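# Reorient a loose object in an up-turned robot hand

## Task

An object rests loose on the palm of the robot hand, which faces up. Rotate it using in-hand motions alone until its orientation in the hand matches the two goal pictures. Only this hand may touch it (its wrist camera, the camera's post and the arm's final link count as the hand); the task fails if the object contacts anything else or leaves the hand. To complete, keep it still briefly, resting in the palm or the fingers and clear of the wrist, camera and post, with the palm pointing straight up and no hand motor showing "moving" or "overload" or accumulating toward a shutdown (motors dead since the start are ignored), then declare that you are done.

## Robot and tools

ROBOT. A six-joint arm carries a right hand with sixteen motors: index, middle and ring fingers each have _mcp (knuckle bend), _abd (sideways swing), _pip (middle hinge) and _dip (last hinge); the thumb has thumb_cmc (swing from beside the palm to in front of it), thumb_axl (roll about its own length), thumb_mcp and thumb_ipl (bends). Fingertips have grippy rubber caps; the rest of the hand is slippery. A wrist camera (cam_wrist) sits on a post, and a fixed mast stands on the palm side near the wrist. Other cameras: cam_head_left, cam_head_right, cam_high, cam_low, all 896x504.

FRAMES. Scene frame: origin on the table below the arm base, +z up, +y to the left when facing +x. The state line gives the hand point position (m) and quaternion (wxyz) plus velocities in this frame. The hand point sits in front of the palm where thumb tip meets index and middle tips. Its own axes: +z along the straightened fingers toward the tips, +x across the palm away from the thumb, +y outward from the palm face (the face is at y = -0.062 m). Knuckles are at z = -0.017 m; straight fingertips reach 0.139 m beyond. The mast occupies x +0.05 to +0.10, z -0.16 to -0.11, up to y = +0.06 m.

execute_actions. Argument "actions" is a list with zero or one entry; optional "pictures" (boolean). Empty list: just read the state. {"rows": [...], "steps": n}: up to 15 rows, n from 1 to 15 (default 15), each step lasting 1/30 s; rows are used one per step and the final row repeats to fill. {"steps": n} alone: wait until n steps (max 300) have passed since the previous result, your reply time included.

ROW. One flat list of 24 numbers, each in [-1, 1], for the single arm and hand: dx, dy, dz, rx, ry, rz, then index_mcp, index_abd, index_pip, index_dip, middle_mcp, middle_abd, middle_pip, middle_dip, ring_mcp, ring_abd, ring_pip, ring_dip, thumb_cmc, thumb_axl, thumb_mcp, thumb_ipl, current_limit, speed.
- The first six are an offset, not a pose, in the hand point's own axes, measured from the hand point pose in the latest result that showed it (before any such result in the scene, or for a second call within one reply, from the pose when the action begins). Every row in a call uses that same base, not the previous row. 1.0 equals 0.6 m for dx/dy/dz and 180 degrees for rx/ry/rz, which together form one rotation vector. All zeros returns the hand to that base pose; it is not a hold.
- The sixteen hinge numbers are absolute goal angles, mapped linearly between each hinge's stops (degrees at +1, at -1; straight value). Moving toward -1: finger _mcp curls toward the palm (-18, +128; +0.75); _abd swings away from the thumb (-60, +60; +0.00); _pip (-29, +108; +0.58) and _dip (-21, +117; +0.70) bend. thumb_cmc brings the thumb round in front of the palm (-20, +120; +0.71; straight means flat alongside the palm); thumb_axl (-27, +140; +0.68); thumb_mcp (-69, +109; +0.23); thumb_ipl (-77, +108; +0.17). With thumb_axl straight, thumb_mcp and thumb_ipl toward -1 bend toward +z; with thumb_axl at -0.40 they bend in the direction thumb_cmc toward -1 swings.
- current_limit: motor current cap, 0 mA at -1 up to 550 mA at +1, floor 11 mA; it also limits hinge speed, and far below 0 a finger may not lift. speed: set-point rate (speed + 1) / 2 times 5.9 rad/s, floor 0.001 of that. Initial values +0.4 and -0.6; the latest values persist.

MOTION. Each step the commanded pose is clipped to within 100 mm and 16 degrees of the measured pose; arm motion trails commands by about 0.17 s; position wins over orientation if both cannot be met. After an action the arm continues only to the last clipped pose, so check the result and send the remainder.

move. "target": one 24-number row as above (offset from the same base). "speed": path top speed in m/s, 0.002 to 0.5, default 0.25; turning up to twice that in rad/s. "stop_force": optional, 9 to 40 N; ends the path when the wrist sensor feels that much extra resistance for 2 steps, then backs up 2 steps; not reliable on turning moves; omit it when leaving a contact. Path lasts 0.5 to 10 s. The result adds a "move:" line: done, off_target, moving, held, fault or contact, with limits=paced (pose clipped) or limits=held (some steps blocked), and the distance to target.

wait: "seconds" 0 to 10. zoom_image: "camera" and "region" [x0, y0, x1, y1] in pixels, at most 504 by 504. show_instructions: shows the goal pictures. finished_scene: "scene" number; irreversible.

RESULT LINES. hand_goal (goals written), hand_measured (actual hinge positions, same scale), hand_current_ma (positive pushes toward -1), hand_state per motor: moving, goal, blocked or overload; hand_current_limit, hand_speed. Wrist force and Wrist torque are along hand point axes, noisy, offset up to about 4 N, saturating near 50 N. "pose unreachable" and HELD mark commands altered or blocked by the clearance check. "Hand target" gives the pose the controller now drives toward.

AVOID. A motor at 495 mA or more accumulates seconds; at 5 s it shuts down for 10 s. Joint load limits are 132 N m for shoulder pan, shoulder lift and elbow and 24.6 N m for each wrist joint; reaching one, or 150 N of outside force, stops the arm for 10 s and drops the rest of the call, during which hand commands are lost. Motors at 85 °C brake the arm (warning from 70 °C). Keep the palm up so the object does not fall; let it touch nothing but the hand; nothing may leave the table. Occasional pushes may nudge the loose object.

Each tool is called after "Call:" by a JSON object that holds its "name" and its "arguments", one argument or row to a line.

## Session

Call:
{"name": "show_instructions", "arguments": {

}}

Reference images for this scene: goal picture from the wrist camera place, goal picture looking into the palm.

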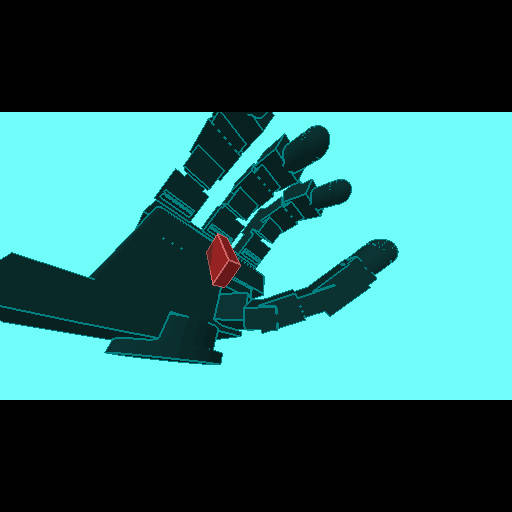

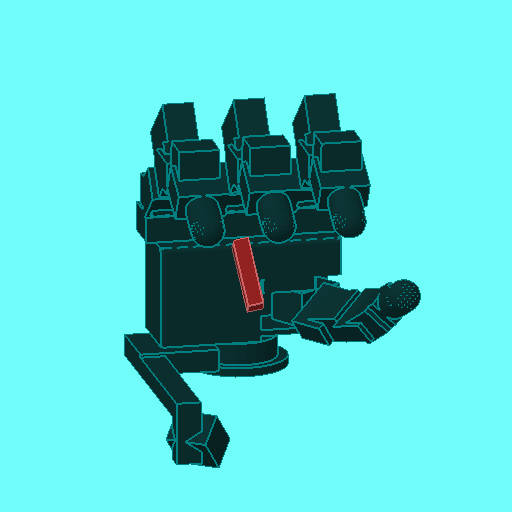

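Call:
{"name": "execute_actions", "arguments": {
  "actions": []
}}

Call:
{"name": "zoom_image", "arguments": {
  "camera": "cam_wrist",
  "region": [250,150,500,400]
}}

Scene clock: 0.00 s of 4800.00 s.
end_effector_position=(+0.6099, +0.0593, +0.4944) hand_goal=(+0.046, +0.000, -0.008, +0.280, +0.046, +0.000, -0.008, +0.280, +0.046, +0.000, -0.008, +0.280, -0.104, +0.266, +0.032, -0.018) hand_measured=(+0.060, +0.000, -0.006, +0.282, +0.062, +0.000, -0.006, +0.282, +0.060, +0.000, -0.006, +0.282, -0.092, +0.270, +0.034, -0.016) hand_current_ma=(+82, +0, +13, +12, +83, +0, +14, +12, +82, +0, +13, +13, +65, +24, +10, +12) hand_state=(goal, goal, goal, goal, goal, goal, goal, goal, goal, goal, goal, goal, goal, goal, goal, goal) hand_current_limit=0.40 hand_speed=-0.60 end_effector_quat_wxyz=(+0.505, +0.462, +0.530, +0.501) end_effector_velocity=(-0.000, +0.000, +0.001) end_effector_angular_velocity=(-0.000, -0.002, +0.000)
Joint positions: [-0.144 -1.175  2.207 -4.177 -1.315 -0.075]
Joint velocities: [ 0.    -0.    -0.001 -0.001  0.    -0.   ]
Joint torques (N m, as the arm reports them, + toward a larger angle): no reading
Wrist force (N, on the end effector, along its own x y z axes, offset not removed): no reading
Wrist torque (N m, same axes, about the end effector's origin, offset not removed): no reading
Hand target: +0.610, +0.059, +0.494; +0.505, +0.462, +0.530, +0.501
camera_calibration (this result's frames):
cam_wrist: T_world_to_cam=[[0.101376, -0.627321, 0.772134, -0.373621], [-0.715309, -0.585372, -0.38167, 0.605699], [0.691416, -0.513623, -0.508071, -0.00655666], [0, 0, 0, 1]] pos_world=[0.475672, 0.116812, 0.516332]

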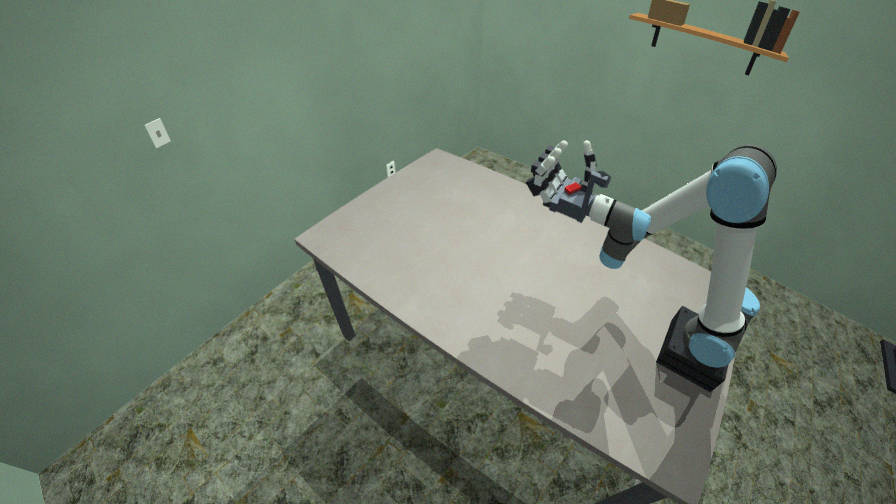

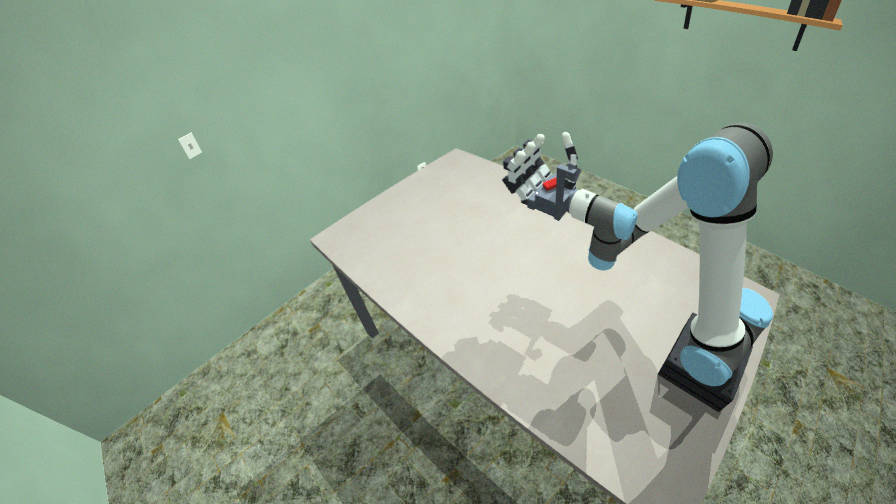

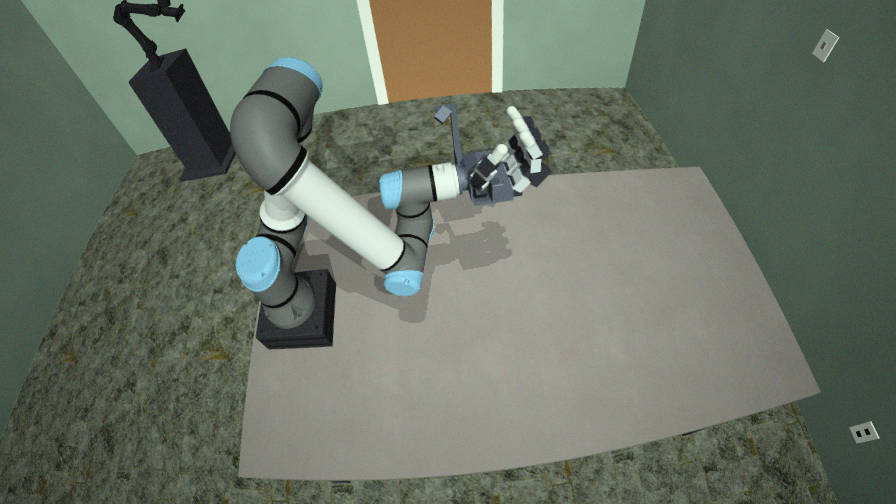

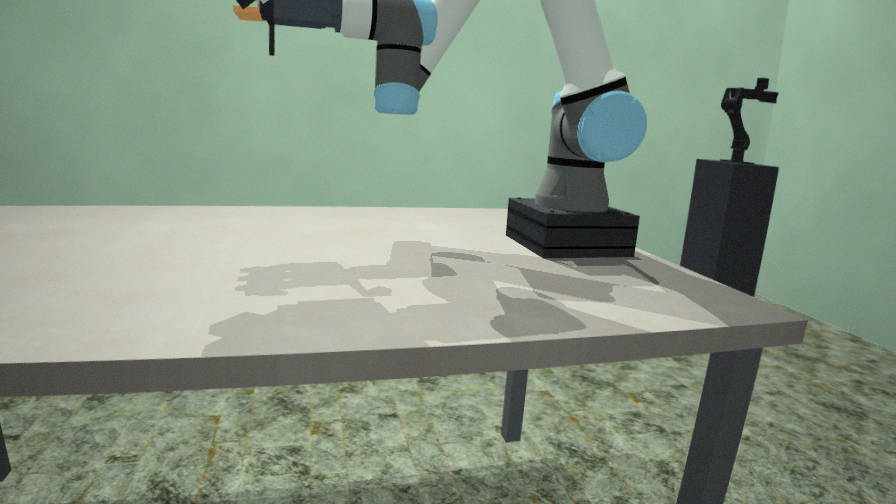

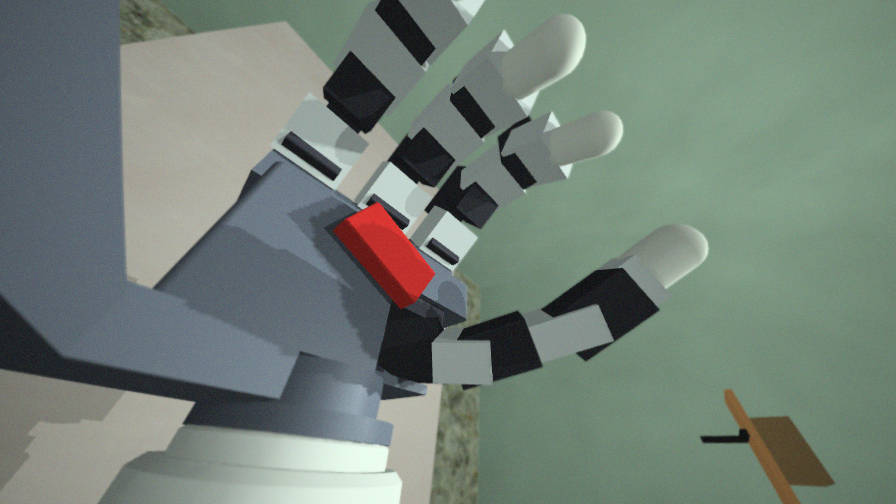

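Region (250, 150, 500, 400) of cam_wrist's 896x504 image, scaled by 2.016, with more detail than that image has.

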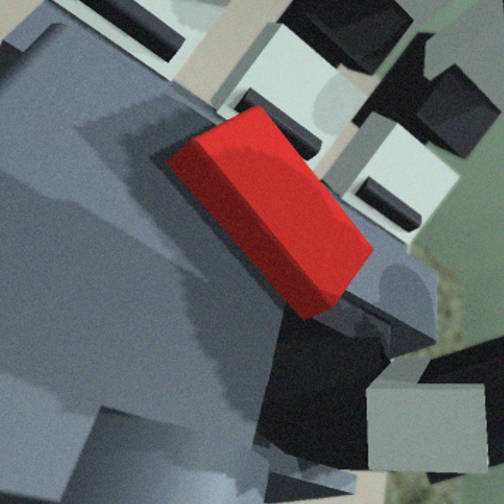

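Call:
{"name": "execute_actions", "arguments": {
  "actions": []
}}

Call:
{"name": "show_instructions", "arguments": {

}}

Scene clock: 18.93 s of 4800.00 s.
end_effector_position=(+0.6099, +0.0593, +0.4944) hand_goal=(+0.046, +0.000, -0.008, +0.280, +0.046, +0.000, -0.008, +0.280, +0.046, +0.000, -0.008, +0.280, -0.104, +0.266, +0.032, -0.018) hand_measured=(+0.060, +0.000, -0.006, +0.282, +0.062, +0.000, -0.006, +0.282, +0.060, +0.000, -0.006, +0.282, -0.092, +0.270, +0.034, -0.016) hand_current_ma=(+82, +0, +13, +12, +83, +0, +14, +12, +82, +0, +13, +13, +65, +24, +10, +12) hand_state=(goal, goal, goal, goal, goal, goal, goal, goal, goal, goal, goal, goal, goal, goal, goal, goal) hand_current_limit=0.40 hand_speed=-0.60 end_effector_quat_wxyz=(+0.505, +0.462, +0.530, +0.501) end_effector_velocity=(-0.000, -0.000, -0.000) end_effector_angular_velocity=(-0.000, -0.000, -0.000)
Joint positions: [-0.144 -1.175  2.207 -4.177 -1.315 -0.075]
Joint velocities: [-0.    -0.     0.001 -0.001  0.     0.   ]
Joint torques (N m, as the arm reports them, + toward a larger angle): [  2.66 -32.28 -12.9   -2.85  -0.5   -0.15]
Wrist force (N, on the end effector, along its own x y z axes, offset not removed): [-1.2 0.3 -0.8]
Wrist torque (N m, same axes, about the end effector's origin, offset not removed): [0.01 0.37 0.22]
Hand target: +0.610, +0.059, +0.494; +0.505, +0.462, +0.530, +0.501
Steps of this call (steps 1 to 90: nothing new was sent; then 15.93 s passed at rest). Readings (end_effector_position | what the end effector reports):
1: (+0.6099, +0.0593, +0.4944) | hand_goal=(+0.046, +0.000, -0.008, +0.280, +0.046, +0.000, -0.008, +0.280, +0.046, +0.000, -0.008, +0.280, -0.104, +0.266, +0.032, -0.018) hand_measured=(+0.060, +0.000, -0.006, +0.282, +0.062, +0.000, -0.006, +0.282, +0.060, +0.000, -0.006, +0.282, -0.092, +0.270, +0.034, -0.016) hand_current_ma=(+82, +0, +13, +12, +83, +0, +14, +12, +82, +0, +13, +13, +65, +24, +10, +12) hand_state=(moving, goal, moving, moving, moving, goal, moving, moving, moving, goal, moving, moving, moving, moving, moving, moving) hand_current_limit=0.40 hand_speed=-0.60
2: (+0.6099, +0.0593, +0.4944) | hand_goal=(+0.046, +0.000, -0.008, +0.280, +0.046, +0.000, -0.008, +0.280, +0.046, +0.000, -0.008, +0.280, -0.104, +0.266, +0.032, -0.018) hand_measured=(+0.060, +0.000, -0.006, +0.282, +0.062, +0.000, -0.006, +0.282, +0.060, +0.000, -0.006, +0.282, -0.092, +0.270, +0.034, -0.016) hand_current_ma=(+82, +0, +13, +12, +83, +0, +14, +12, +82, +0, +13, +13, +65, +24, +10, +12) hand_state=(goal, goal, goal, goal, goal, goal, goal, goal, goal, goal, goal, goal, goal, goal, goal, goal) hand_current_limit=0.40 hand_speed=-0.60
4: (+0.6099, +0.0593, +0.4944) | hand_goal=(+0.046, +0.000, -0.008, +0.280, +0.046, +0.000, -0.008, +0.280, +0.046, +0.000, -0.008, +0.280, -0.104, +0.266, +0.032, -0.018) hand_measured=(+0.060, +0.000, -0.006, +0.282, +0.062, +0.000, -0.006, +0.282, +0.060, +0.000, -0.006, +0.282, -0.092, +0.270, +0.034, -0.016) hand_current_ma=(+82, +0, +13, +12, +83, +0, +14, +12, +82, +0, +13, +13, +65, +24, +10, +12) hand_state=(goal, goal, goal, goal, goal, goal, goal, goal, goal, goal, goal, goal, goal, goal, goal, goal) hand_current_limit=0.40 hand_speed=-0.60
8: (+0.6099, +0.0593, +0.4944) | hand_goal=(+0.046, +0.000, -0.008, +0.280, +0.046, +0.000, -0.008, +0.280, +0.046, +0.000, -0.008, +0.280, -0.104, +0.266, +0.032, -0.018) hand_measured=(+0.060, +0.000, -0.006, +0.282, +0.062, +0.000, -0.006, +0.282, +0.060, +0.000, -0.006, +0.282, -0.092, +0.270, +0.034, -0.016) hand_current_ma=(+82, +0, +13, +12, +83, +0, +14, +12, +82, +0, +13, +13, +65, +24, +10, +12) hand_state=(goal, goal, goal, goal, goal, goal, goal, goal, goal, goal, goal, goal, goal, goal, goal, goal) hand_current_limit=0.40 hand_speed=-0.60
90: the state above
camera_calibration (this result's frames):
cam_wrist: T_world_to_cam=[[0.101376, -0.627321, 0.772134, -0.373621], [-0.715309, -0.585372, -0.38167, 0.605699], [0.691416, -0.513622, -0.508071, -0.00655658], [0, 0, 0, 1]] pos_world=[0.475672, 0.116812, 0.516332]

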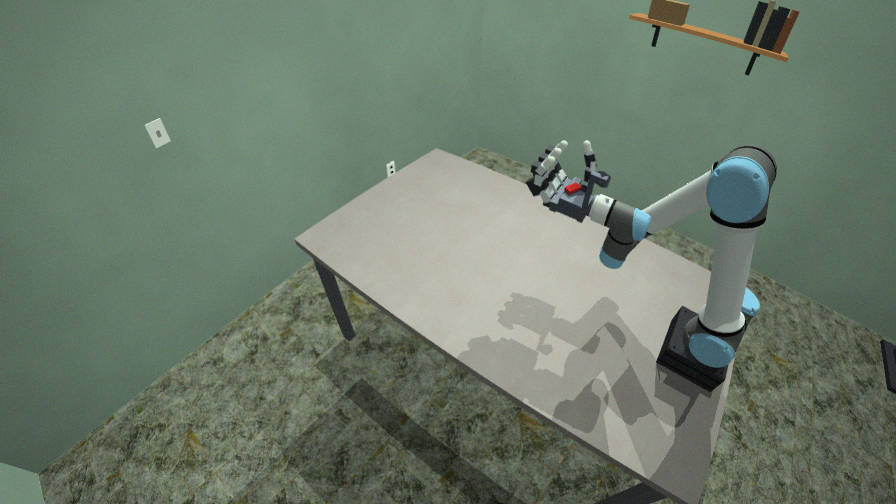

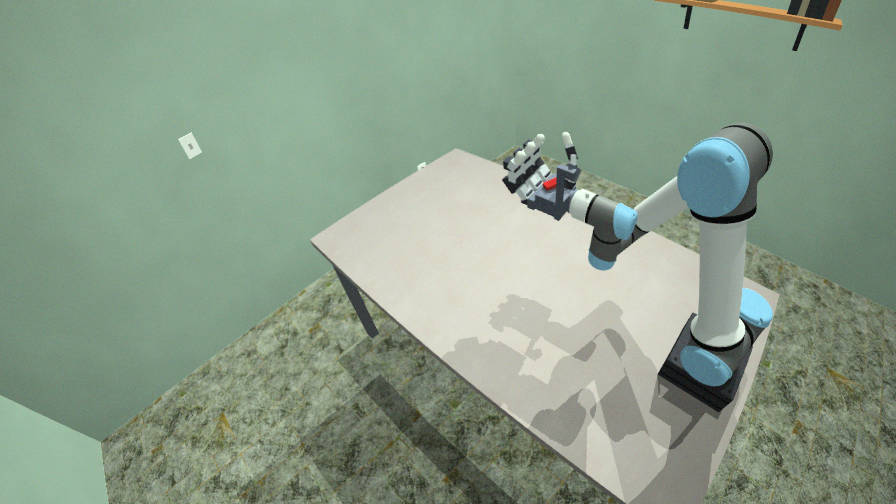

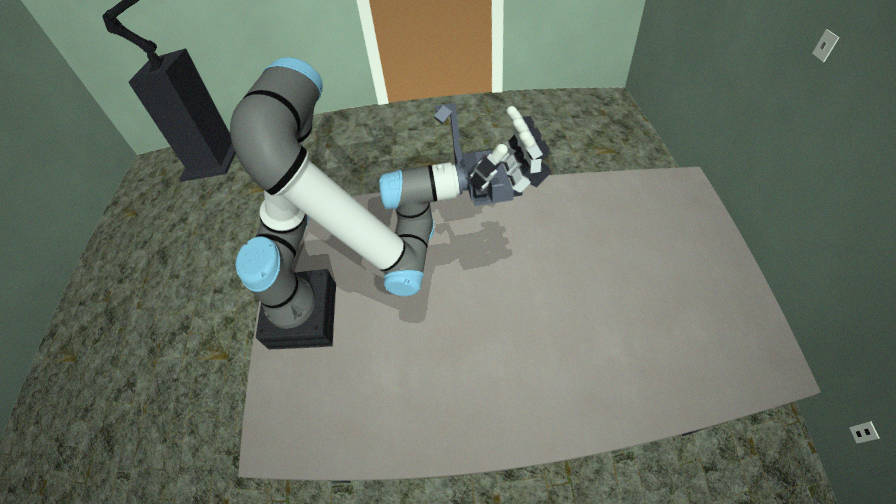

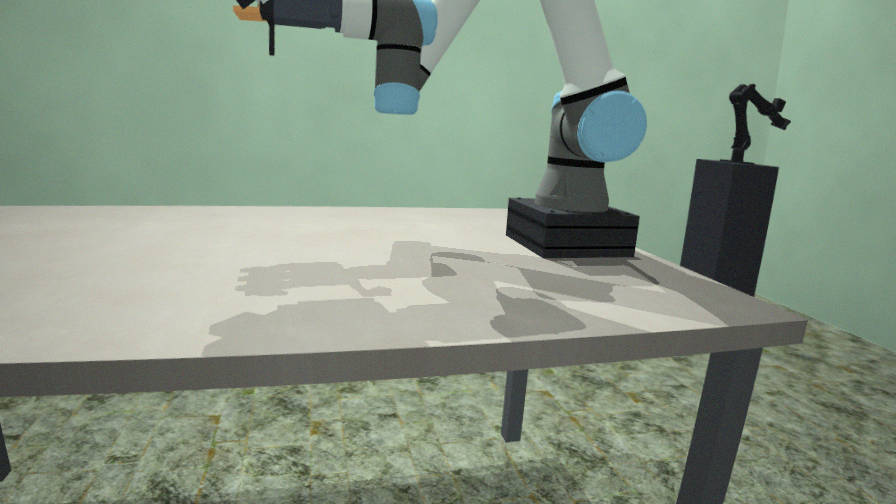

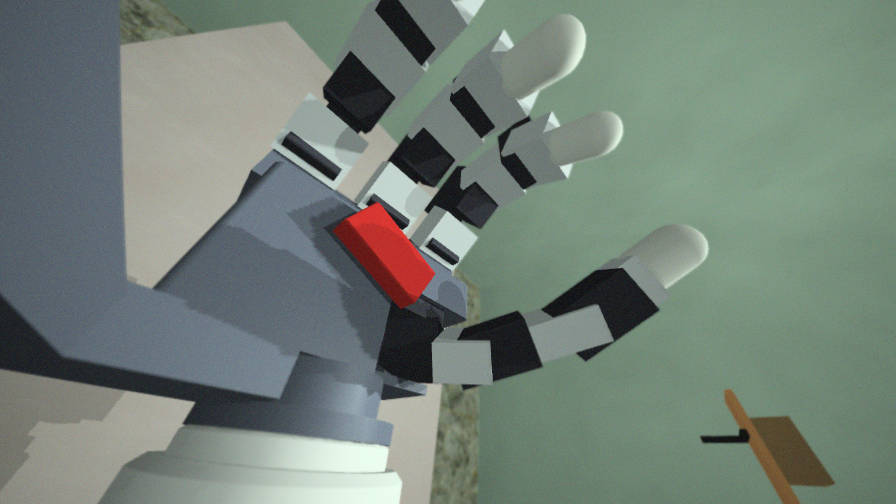

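Reference images for this scene: goal picture from the wrist camera place, goal picture looking into the palm.

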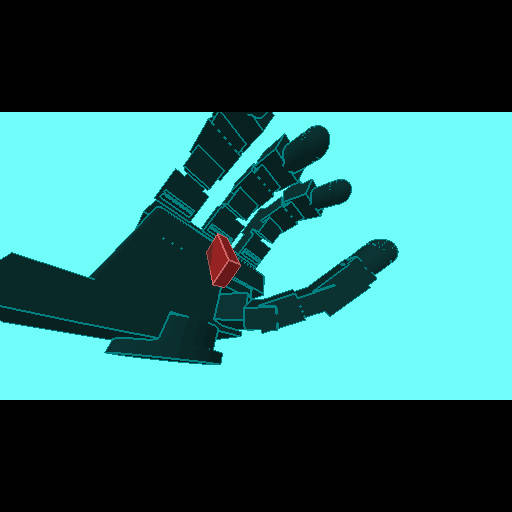

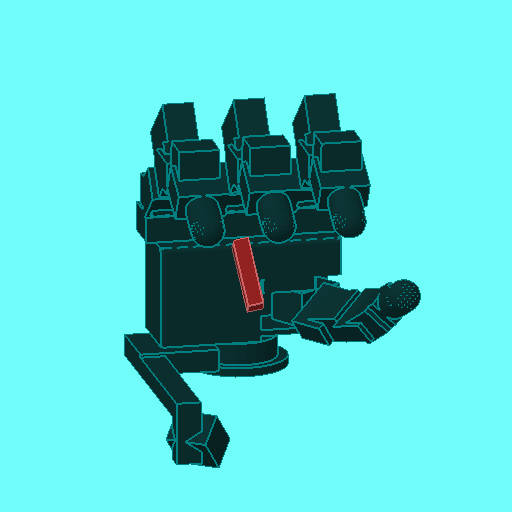

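Call:
{"name": "move", "arguments": {
  "target": [0.4,-0.31,-0.1,0.004,0,0.023,0.046,0,-0.008,0.28,0.046,0,-0.008,0.28,0.3,0,-0.008,0.28,0.3,0.266,0.032,-0.018,0.3,-0.6],
  "speed": 0.15
}}

Call:
{"name": "zoom_image", "arguments": {
  "camera": "cam_low",
  "region": [270, 50, 420, 170]
}}

Call:
{"name": "zoom_image", "arguments": {
  "camera": "cam_wrist",
  "region": [280, 170, 480, 340]
}}

Scene clock: 58.60 s of 4800.00 s.
end_effector_position=(+0.5383, +0.2810, +0.2909) hand_goal=(+0.046, +0.000, -0.008, +0.280, +0.046, +0.000, -0.008, +0.280, +0.300, +0.000, -0.008, +0.280, +0.300, +0.266, +0.032, -0.018) hand_measured=(+0.060, +0.000, -0.006, +0.282, +0.062, +0.000, -0.006, +0.282, +0.306, +0.000, -0.006, +0.282, +0.308, +0.270, +0.034, -0.016) hand_current_ma=(+81, +0, +13, +12, +82, +0, +14, +12, +37, +0, +12, +13, +39, +23, +9, +11) hand_state=(goal, goal, goal, goal, goal, goal, goal, goal, goal, goal, goal, goal, goal, goal, goal, goal) hand_current_limit=0.30 hand_speed=-0.60 end_effector_quat_wxyz=(+0.484, +0.483, +0.517, +0.515) end_effector_velocity=(-0.000, +0.001, -0.000) end_effector_angular_velocity=(+0.001, -0.001, -0.000)
Joint positions: [ 0.479 -0.614  2.05  -4.567 -1.939 -0.   ]
Joint velocities: [ 0.003  0.002 -0.004 -0.    -0.003  0.   ]
Joint torques (N m, as the arm reports them, + toward a larger angle): [ 10.11 -39.92 -20.39  -4.24  -1.58   1.8 ]
Wrist force (N, on the end effector, along its own x y z axes, offset not removed): [1.1 0.5 -3.5]
Wrist torque (N m, same axes, about the end effector's origin, offset not removed): [0.25 0.07 0.40]
Hand target: +0.538, +0.281, +0.291; +0.484, +0.483, +0.517, +0.515
Off the commanded pose: 0.001 m, 0 deg.
After step 90, 34.13 s passed at rest.
move: done
camera_calibration (this result's frames):
cam_wrist: T_world_to_cam=[[0.114138, -0.680489, 0.723815, -0.0481174], [-0.722107, -0.557204, -0.409982, 0.610536], [0.682301, -0.475877, -0.554984, 0.0613858], [0, 0, 0, 1]] pos_world=[0.404481, 0.336662, 0.319205]

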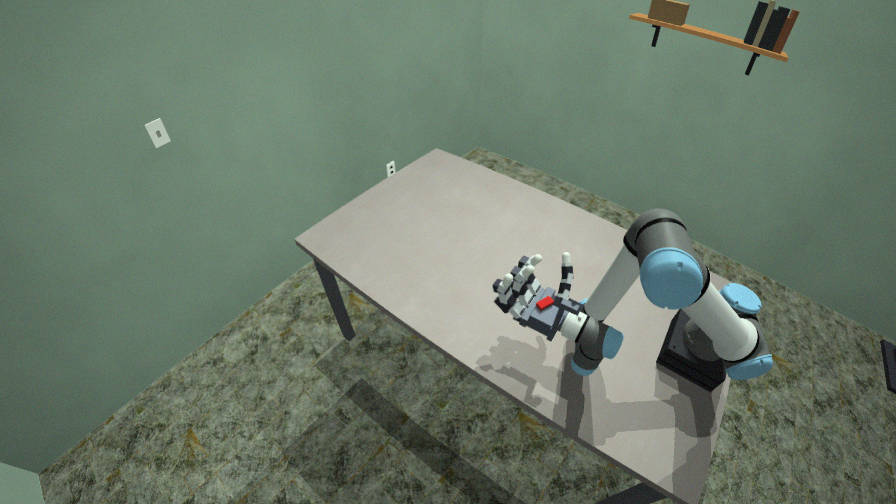

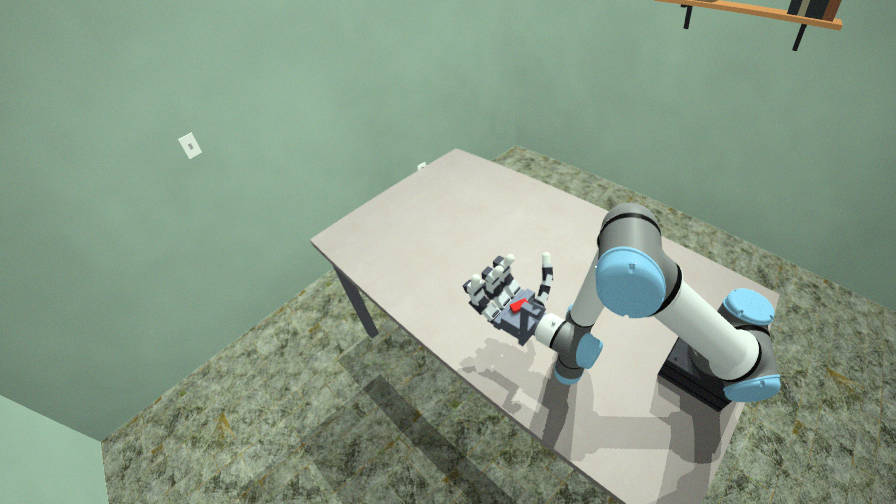

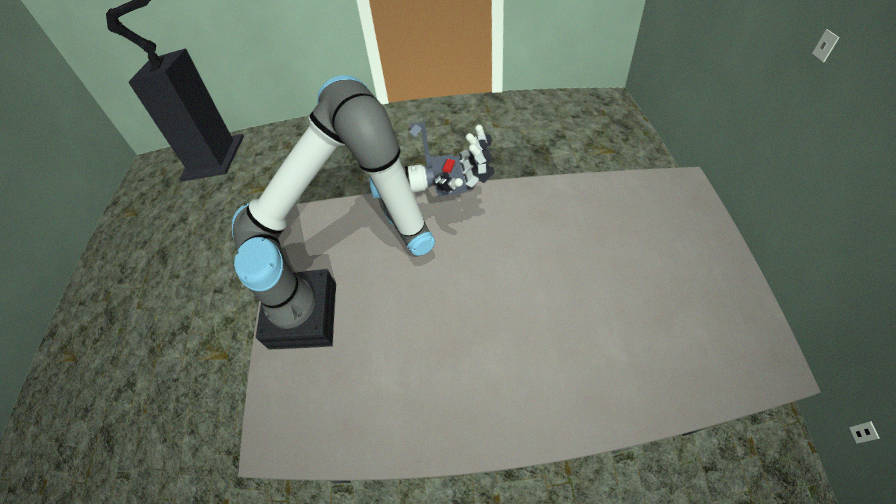

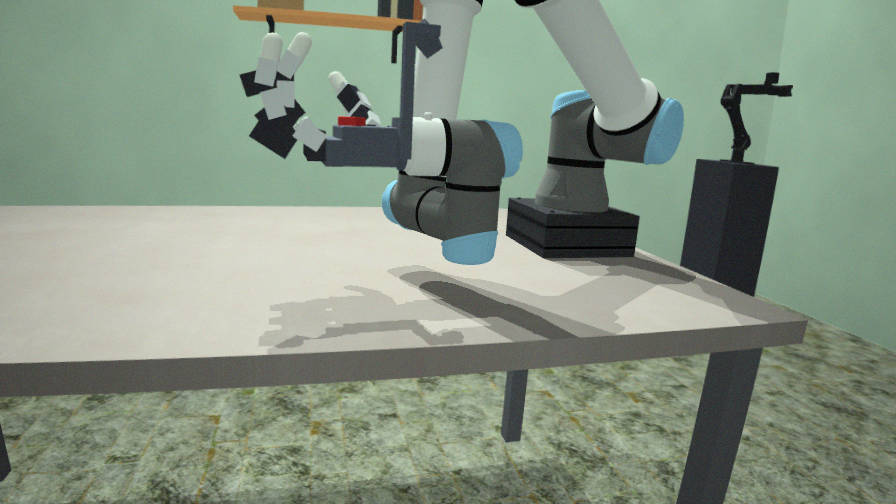

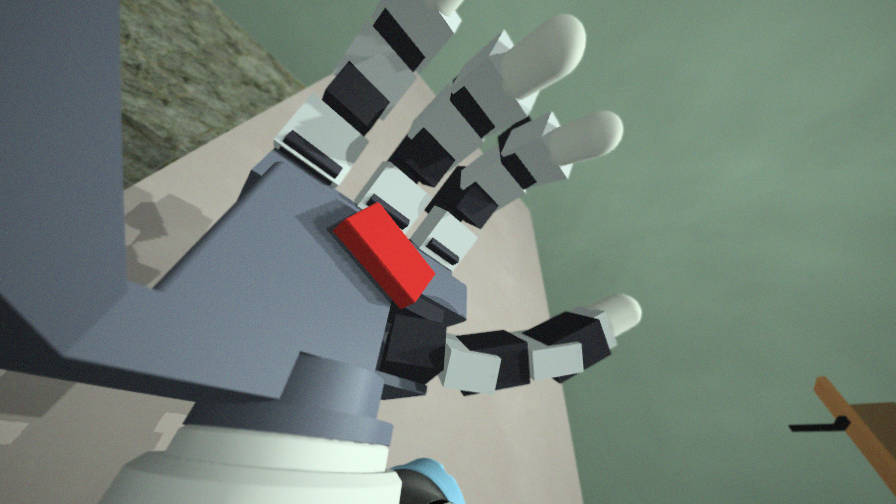

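Region (270, 50, 420, 170) of cam_low's 896x504 image, scaled by 3.360, with more detail than that image has; it fills the top 403 rows of this view, and the rest is white.

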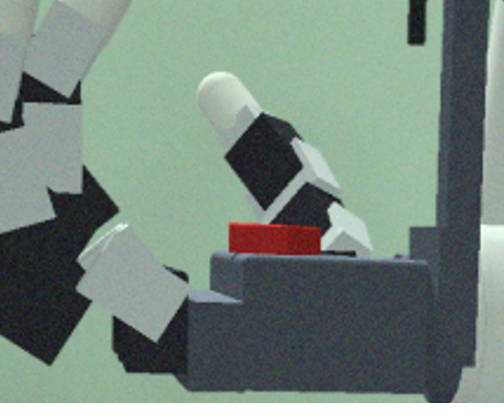

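Region (280, 170, 480, 340) of cam_wrist's 896x504 image, scaled by 2.520, with more detail than that image has; it fills the top 428 rows of this view, and the rest is white.

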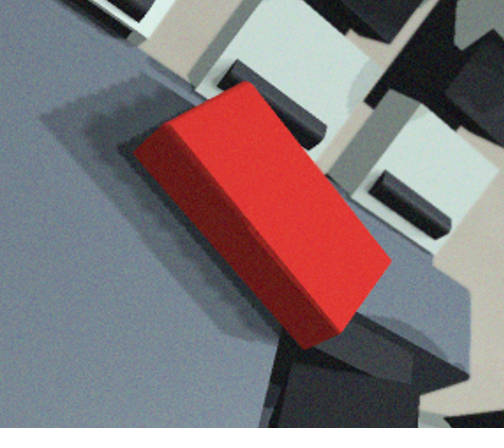

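Call:
{"name": "zoom_image", "arguments": {
  "camera": "cam_low",
  "region": [325, 105, 385, 135]
}}

Region (325, 105, 385, 135) of cam_low's 896x504 image, scaled by 8.400, with more detail than that image has.

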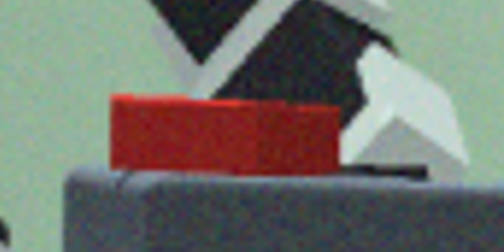

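Call:
{"name": "move", "arguments": {
  "target": [0,0,0,0,0,0,0.3,0,-0.008,0.28,0.2,0,-0.66,-0.75,0.3,0,-0.008,0.28,-0.36,-0.52,-0.22,-0.96,0.3,-0.5]
}}

Call:
{"name": "move", "arguments": {
  "target": [0,0,0,0,0,0,0.3,0,-0.008,0.28,-0.22,0,-0.65,-0.74,0.3,0,-0.008,0.28,-0.36,-0.48,-0.39,-0.96,0.3,-0.75]
}}

Call:
{"name": "zoom_image", "arguments": {
  "camera": "cam_low",
  "region": [270, 50, 420, 170]
}}

Scene clock: 86.00 s of 4800.00 s.
end_effector_position=(+0.5383, +0.2810, +0.2909) hand_goal=(+0.300, +0.000, -0.008, +0.280, +0.200, +0.000, -0.660, -0.750, +0.300, +0.000, -0.008, +0.280, -0.360, -0.520, -0.220, -0.960) hand_measured=(+0.306, +0.000, -0.006, +0.282, +0.204, +0.000, -0.658, -0.748, +0.306, +0.000, -0.006, +0.282, -0.360, -0.518, -0.222, -0.960) hand_current_ma=(+35, +0, +12, +12, +25, +0, +5, +12, +37, +0, +12, +13, +0, +13, -11, +6) hand_state=(goal, goal, goal, goal, goal, goal, goal, goal, goal, goal, goal, goal, goal, goal, goal, goal) hand_current_limit=0.30 hand_speed=-0.50 end_effector_quat_wxyz=(+0.484, +0.483, +0.517, +0.515) end_effector_velocity=(-0.000, -0.000, -0.000) end_effector_angular_velocity=(-0.000, +0.000, -0.000)
Joint positions: [ 0.479 -0.614  2.05  -4.567 -1.939 -0.   ]
Joint velocities: [-0.  0.  0. -0.  0. -0.]
Joint torques (N m, as the arm reports them, + toward a larger angle): [ -9.45 -53.18   9.32  -4.35   1.39   0.4 ]
Wrist force (N, on the end effector, along its own x y z axes, offset not removed): [0.6 1.6 -1.3]
Wrist torque (N m, same axes, about the end effector's origin, offset not removed): [0.25 0.19 0.23]
Hand target: +0.538, +0.281, +0.291; +0.484, +0.483, +0.517, +0.515
Off the commanded pose: 0.000 m, 0 deg.
After step 90, 23.07 s passed at rest.
move: done
camera_calibration (this result's frames):
cam_wrist: T_world_to_cam=[[0.114182, -0.68049, 0.723807, -0.0481276], [-0.722132, -0.557203, -0.40994, 0.610541], [0.682267, -0.475876, -0.555026, 0.0614017], [0, 0, 0, 1]] pos_world=[0.404494, 0.336664, 0.3192]

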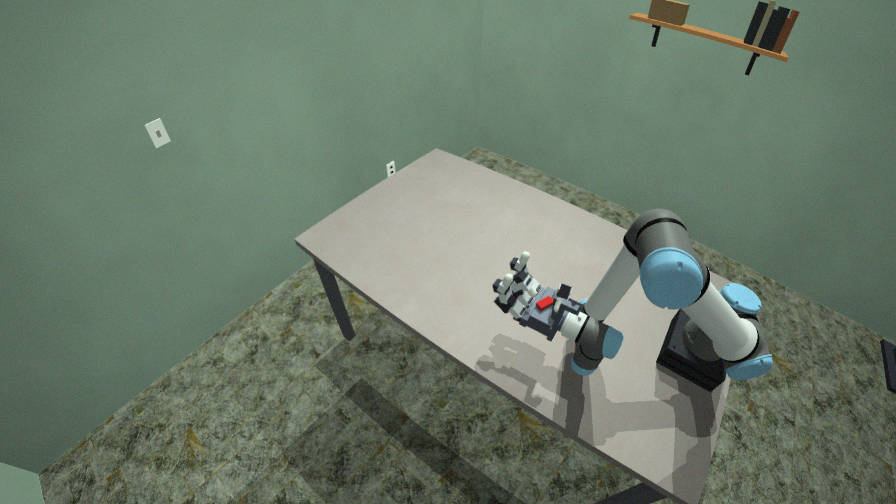

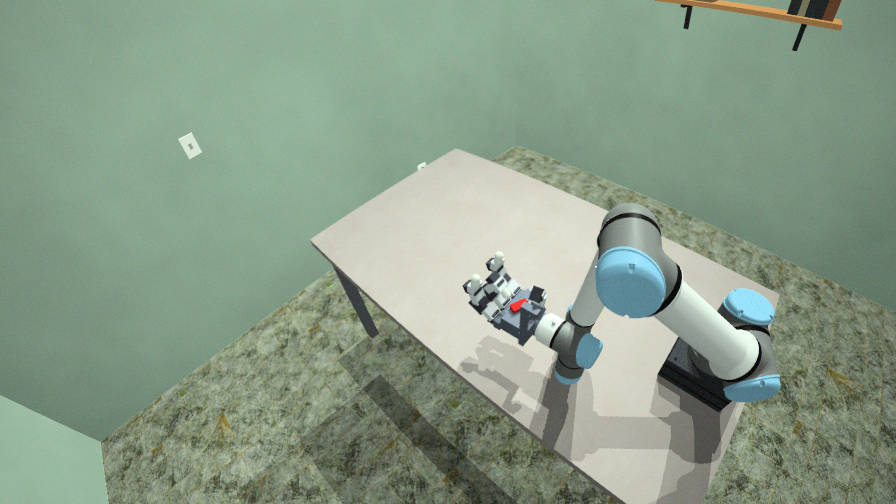

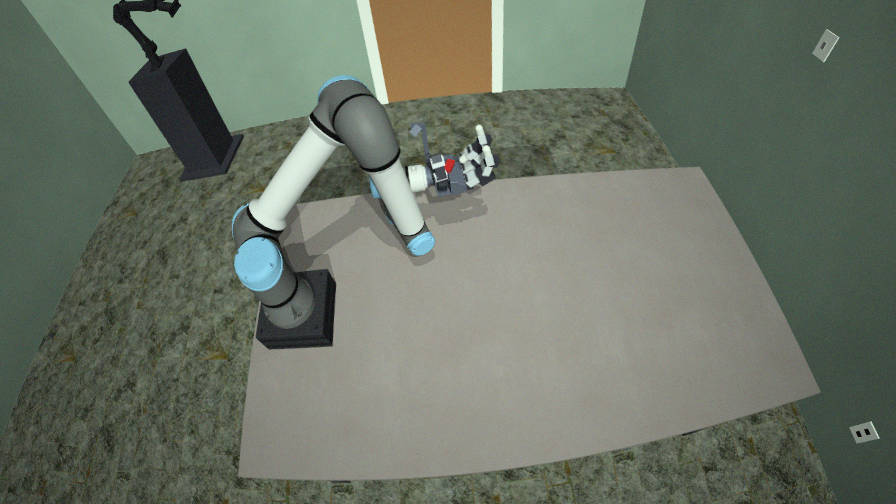

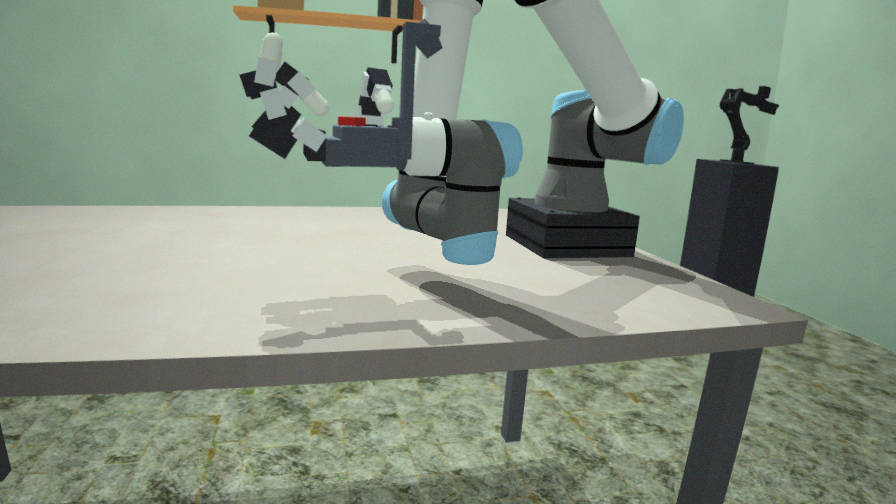

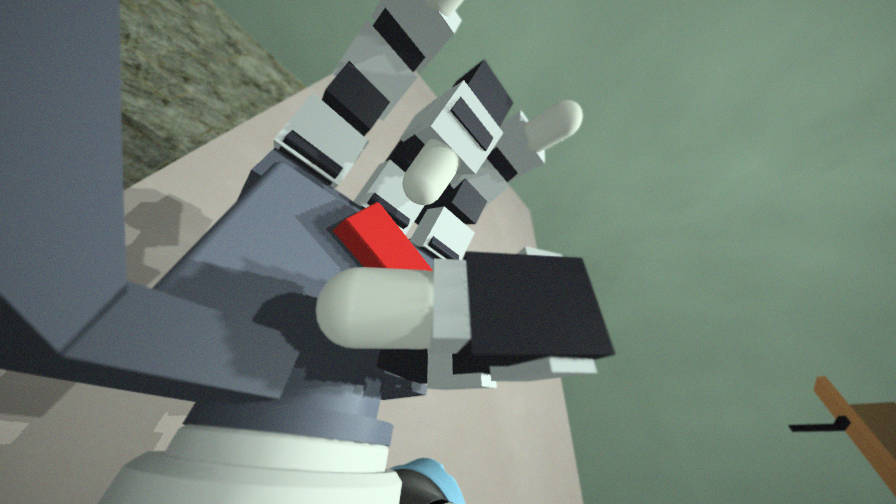

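Scene clock: 87.00 s of 4800.00 s.
end_effector_position=(+0.5383, +0.2810, +0.2909) hand_goal=(+0.300, +0.000, -0.008, +0.280, -0.220, +0.000, -0.650, -0.740, +0.300, +0.000, -0.008, +0.280, -0.360, -0.480, -0.390, -0.960) hand_measured=(+0.306, +0.000, -0.006, +0.282, -0.214, +0.000, -0.656, -0.742, +0.306, +0.000, -0.006, +0.282, -0.360, -0.482, -0.392, -0.960) hand_current_ma=(+35, +0, +12, +12, +37, +0, -30, -16, +37, +0, +12, +13, -2, -15, -10, +6) hand_state=(goal, goal, goal, goal, goal, goal, goal, goal, goal, goal, goal, goal, goal, goal, goal, goal) hand_current_limit=0.30 hand_speed=-0.75 end_effector_quat_wxyz=(+0.484, +0.483, +0.517, +0.515) end_effector_velocity=(+0.000, -0.000, -0.000) end_effector_angular_velocity=(-0.000, +0.000, -0.000)
Joint positions: [ 0.479 -0.614  2.05  -4.567 -1.939 -0.   ]
Joint velocities: [-0.     0.001 -0.    -0.     0.     0.   ]
Joint torques (N m, as the arm reports them, + toward a larger angle): [ -9.57 -53.13   8.7   -4.39   1.35   0.34]
Wrist force (N, on the end effector, along its own x y z axes, offset not removed): [-1.0 -1.2 2.7]
Wrist torque (N m, same axes, about the end effector's origin, offset not removed): [-0.56 0.30 0.01]
Hand target: +0.538, +0.281, +0.291; +0.484, +0.483, +0.517, +0.515
Off the commanded pose: 0.000 m, 0 deg.
move: done
camera_calibration (this result's frames):
cam_wrist: T_world_to_cam=[[0.114182, -0.68049, 0.723807, -0.0481279], [-0.722132, -0.557203, -0.409939, 0.610541], [0.682267, -0.475876, -0.555026, 0.0614018], [0, 0, 0, 1]] pos_world=[0.404494, 0.336664, 0.3192]

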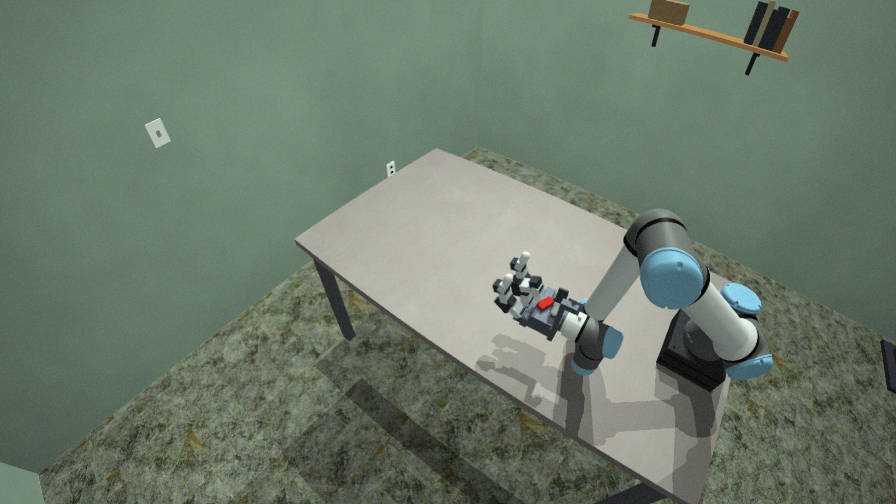

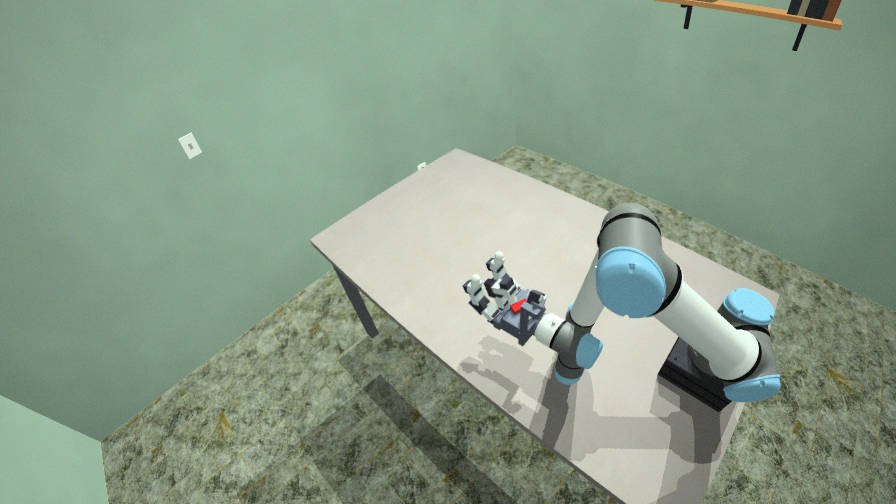

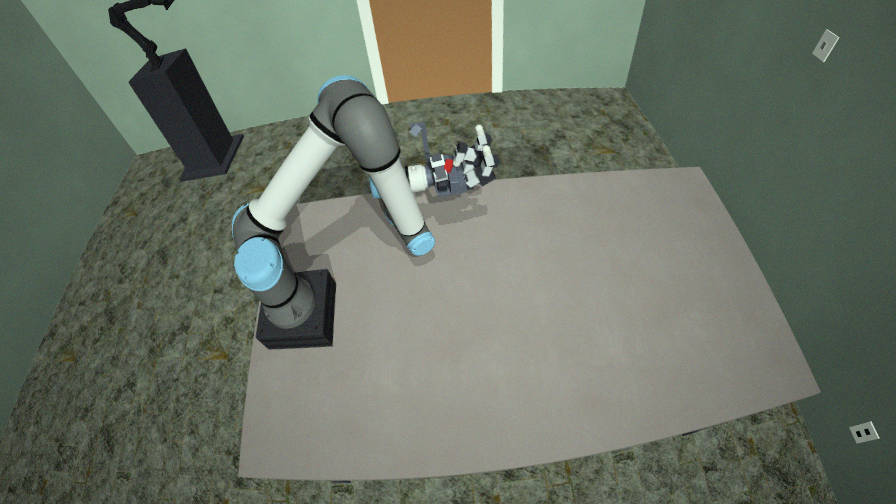

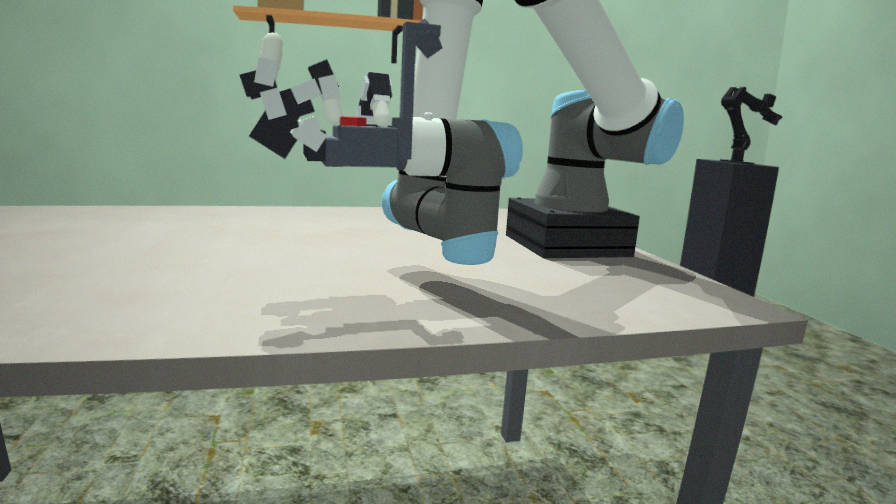

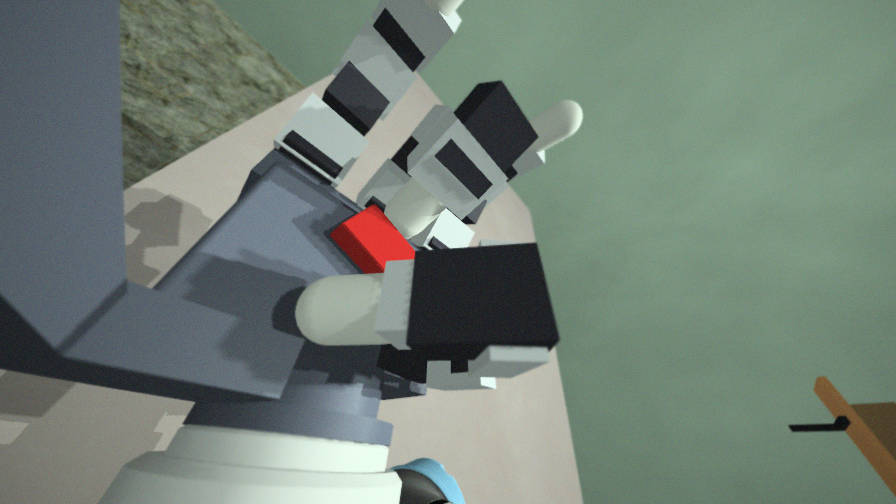

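Region (270, 50, 420, 170) of cam_low's 896x504 image, scaled by 3.360, with more detail than that image has; it fills the top 403 rows of this view, and the rest is white.

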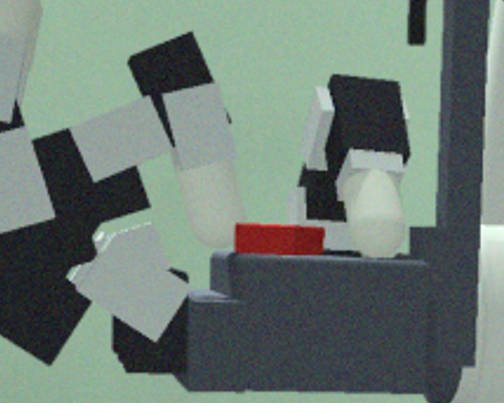

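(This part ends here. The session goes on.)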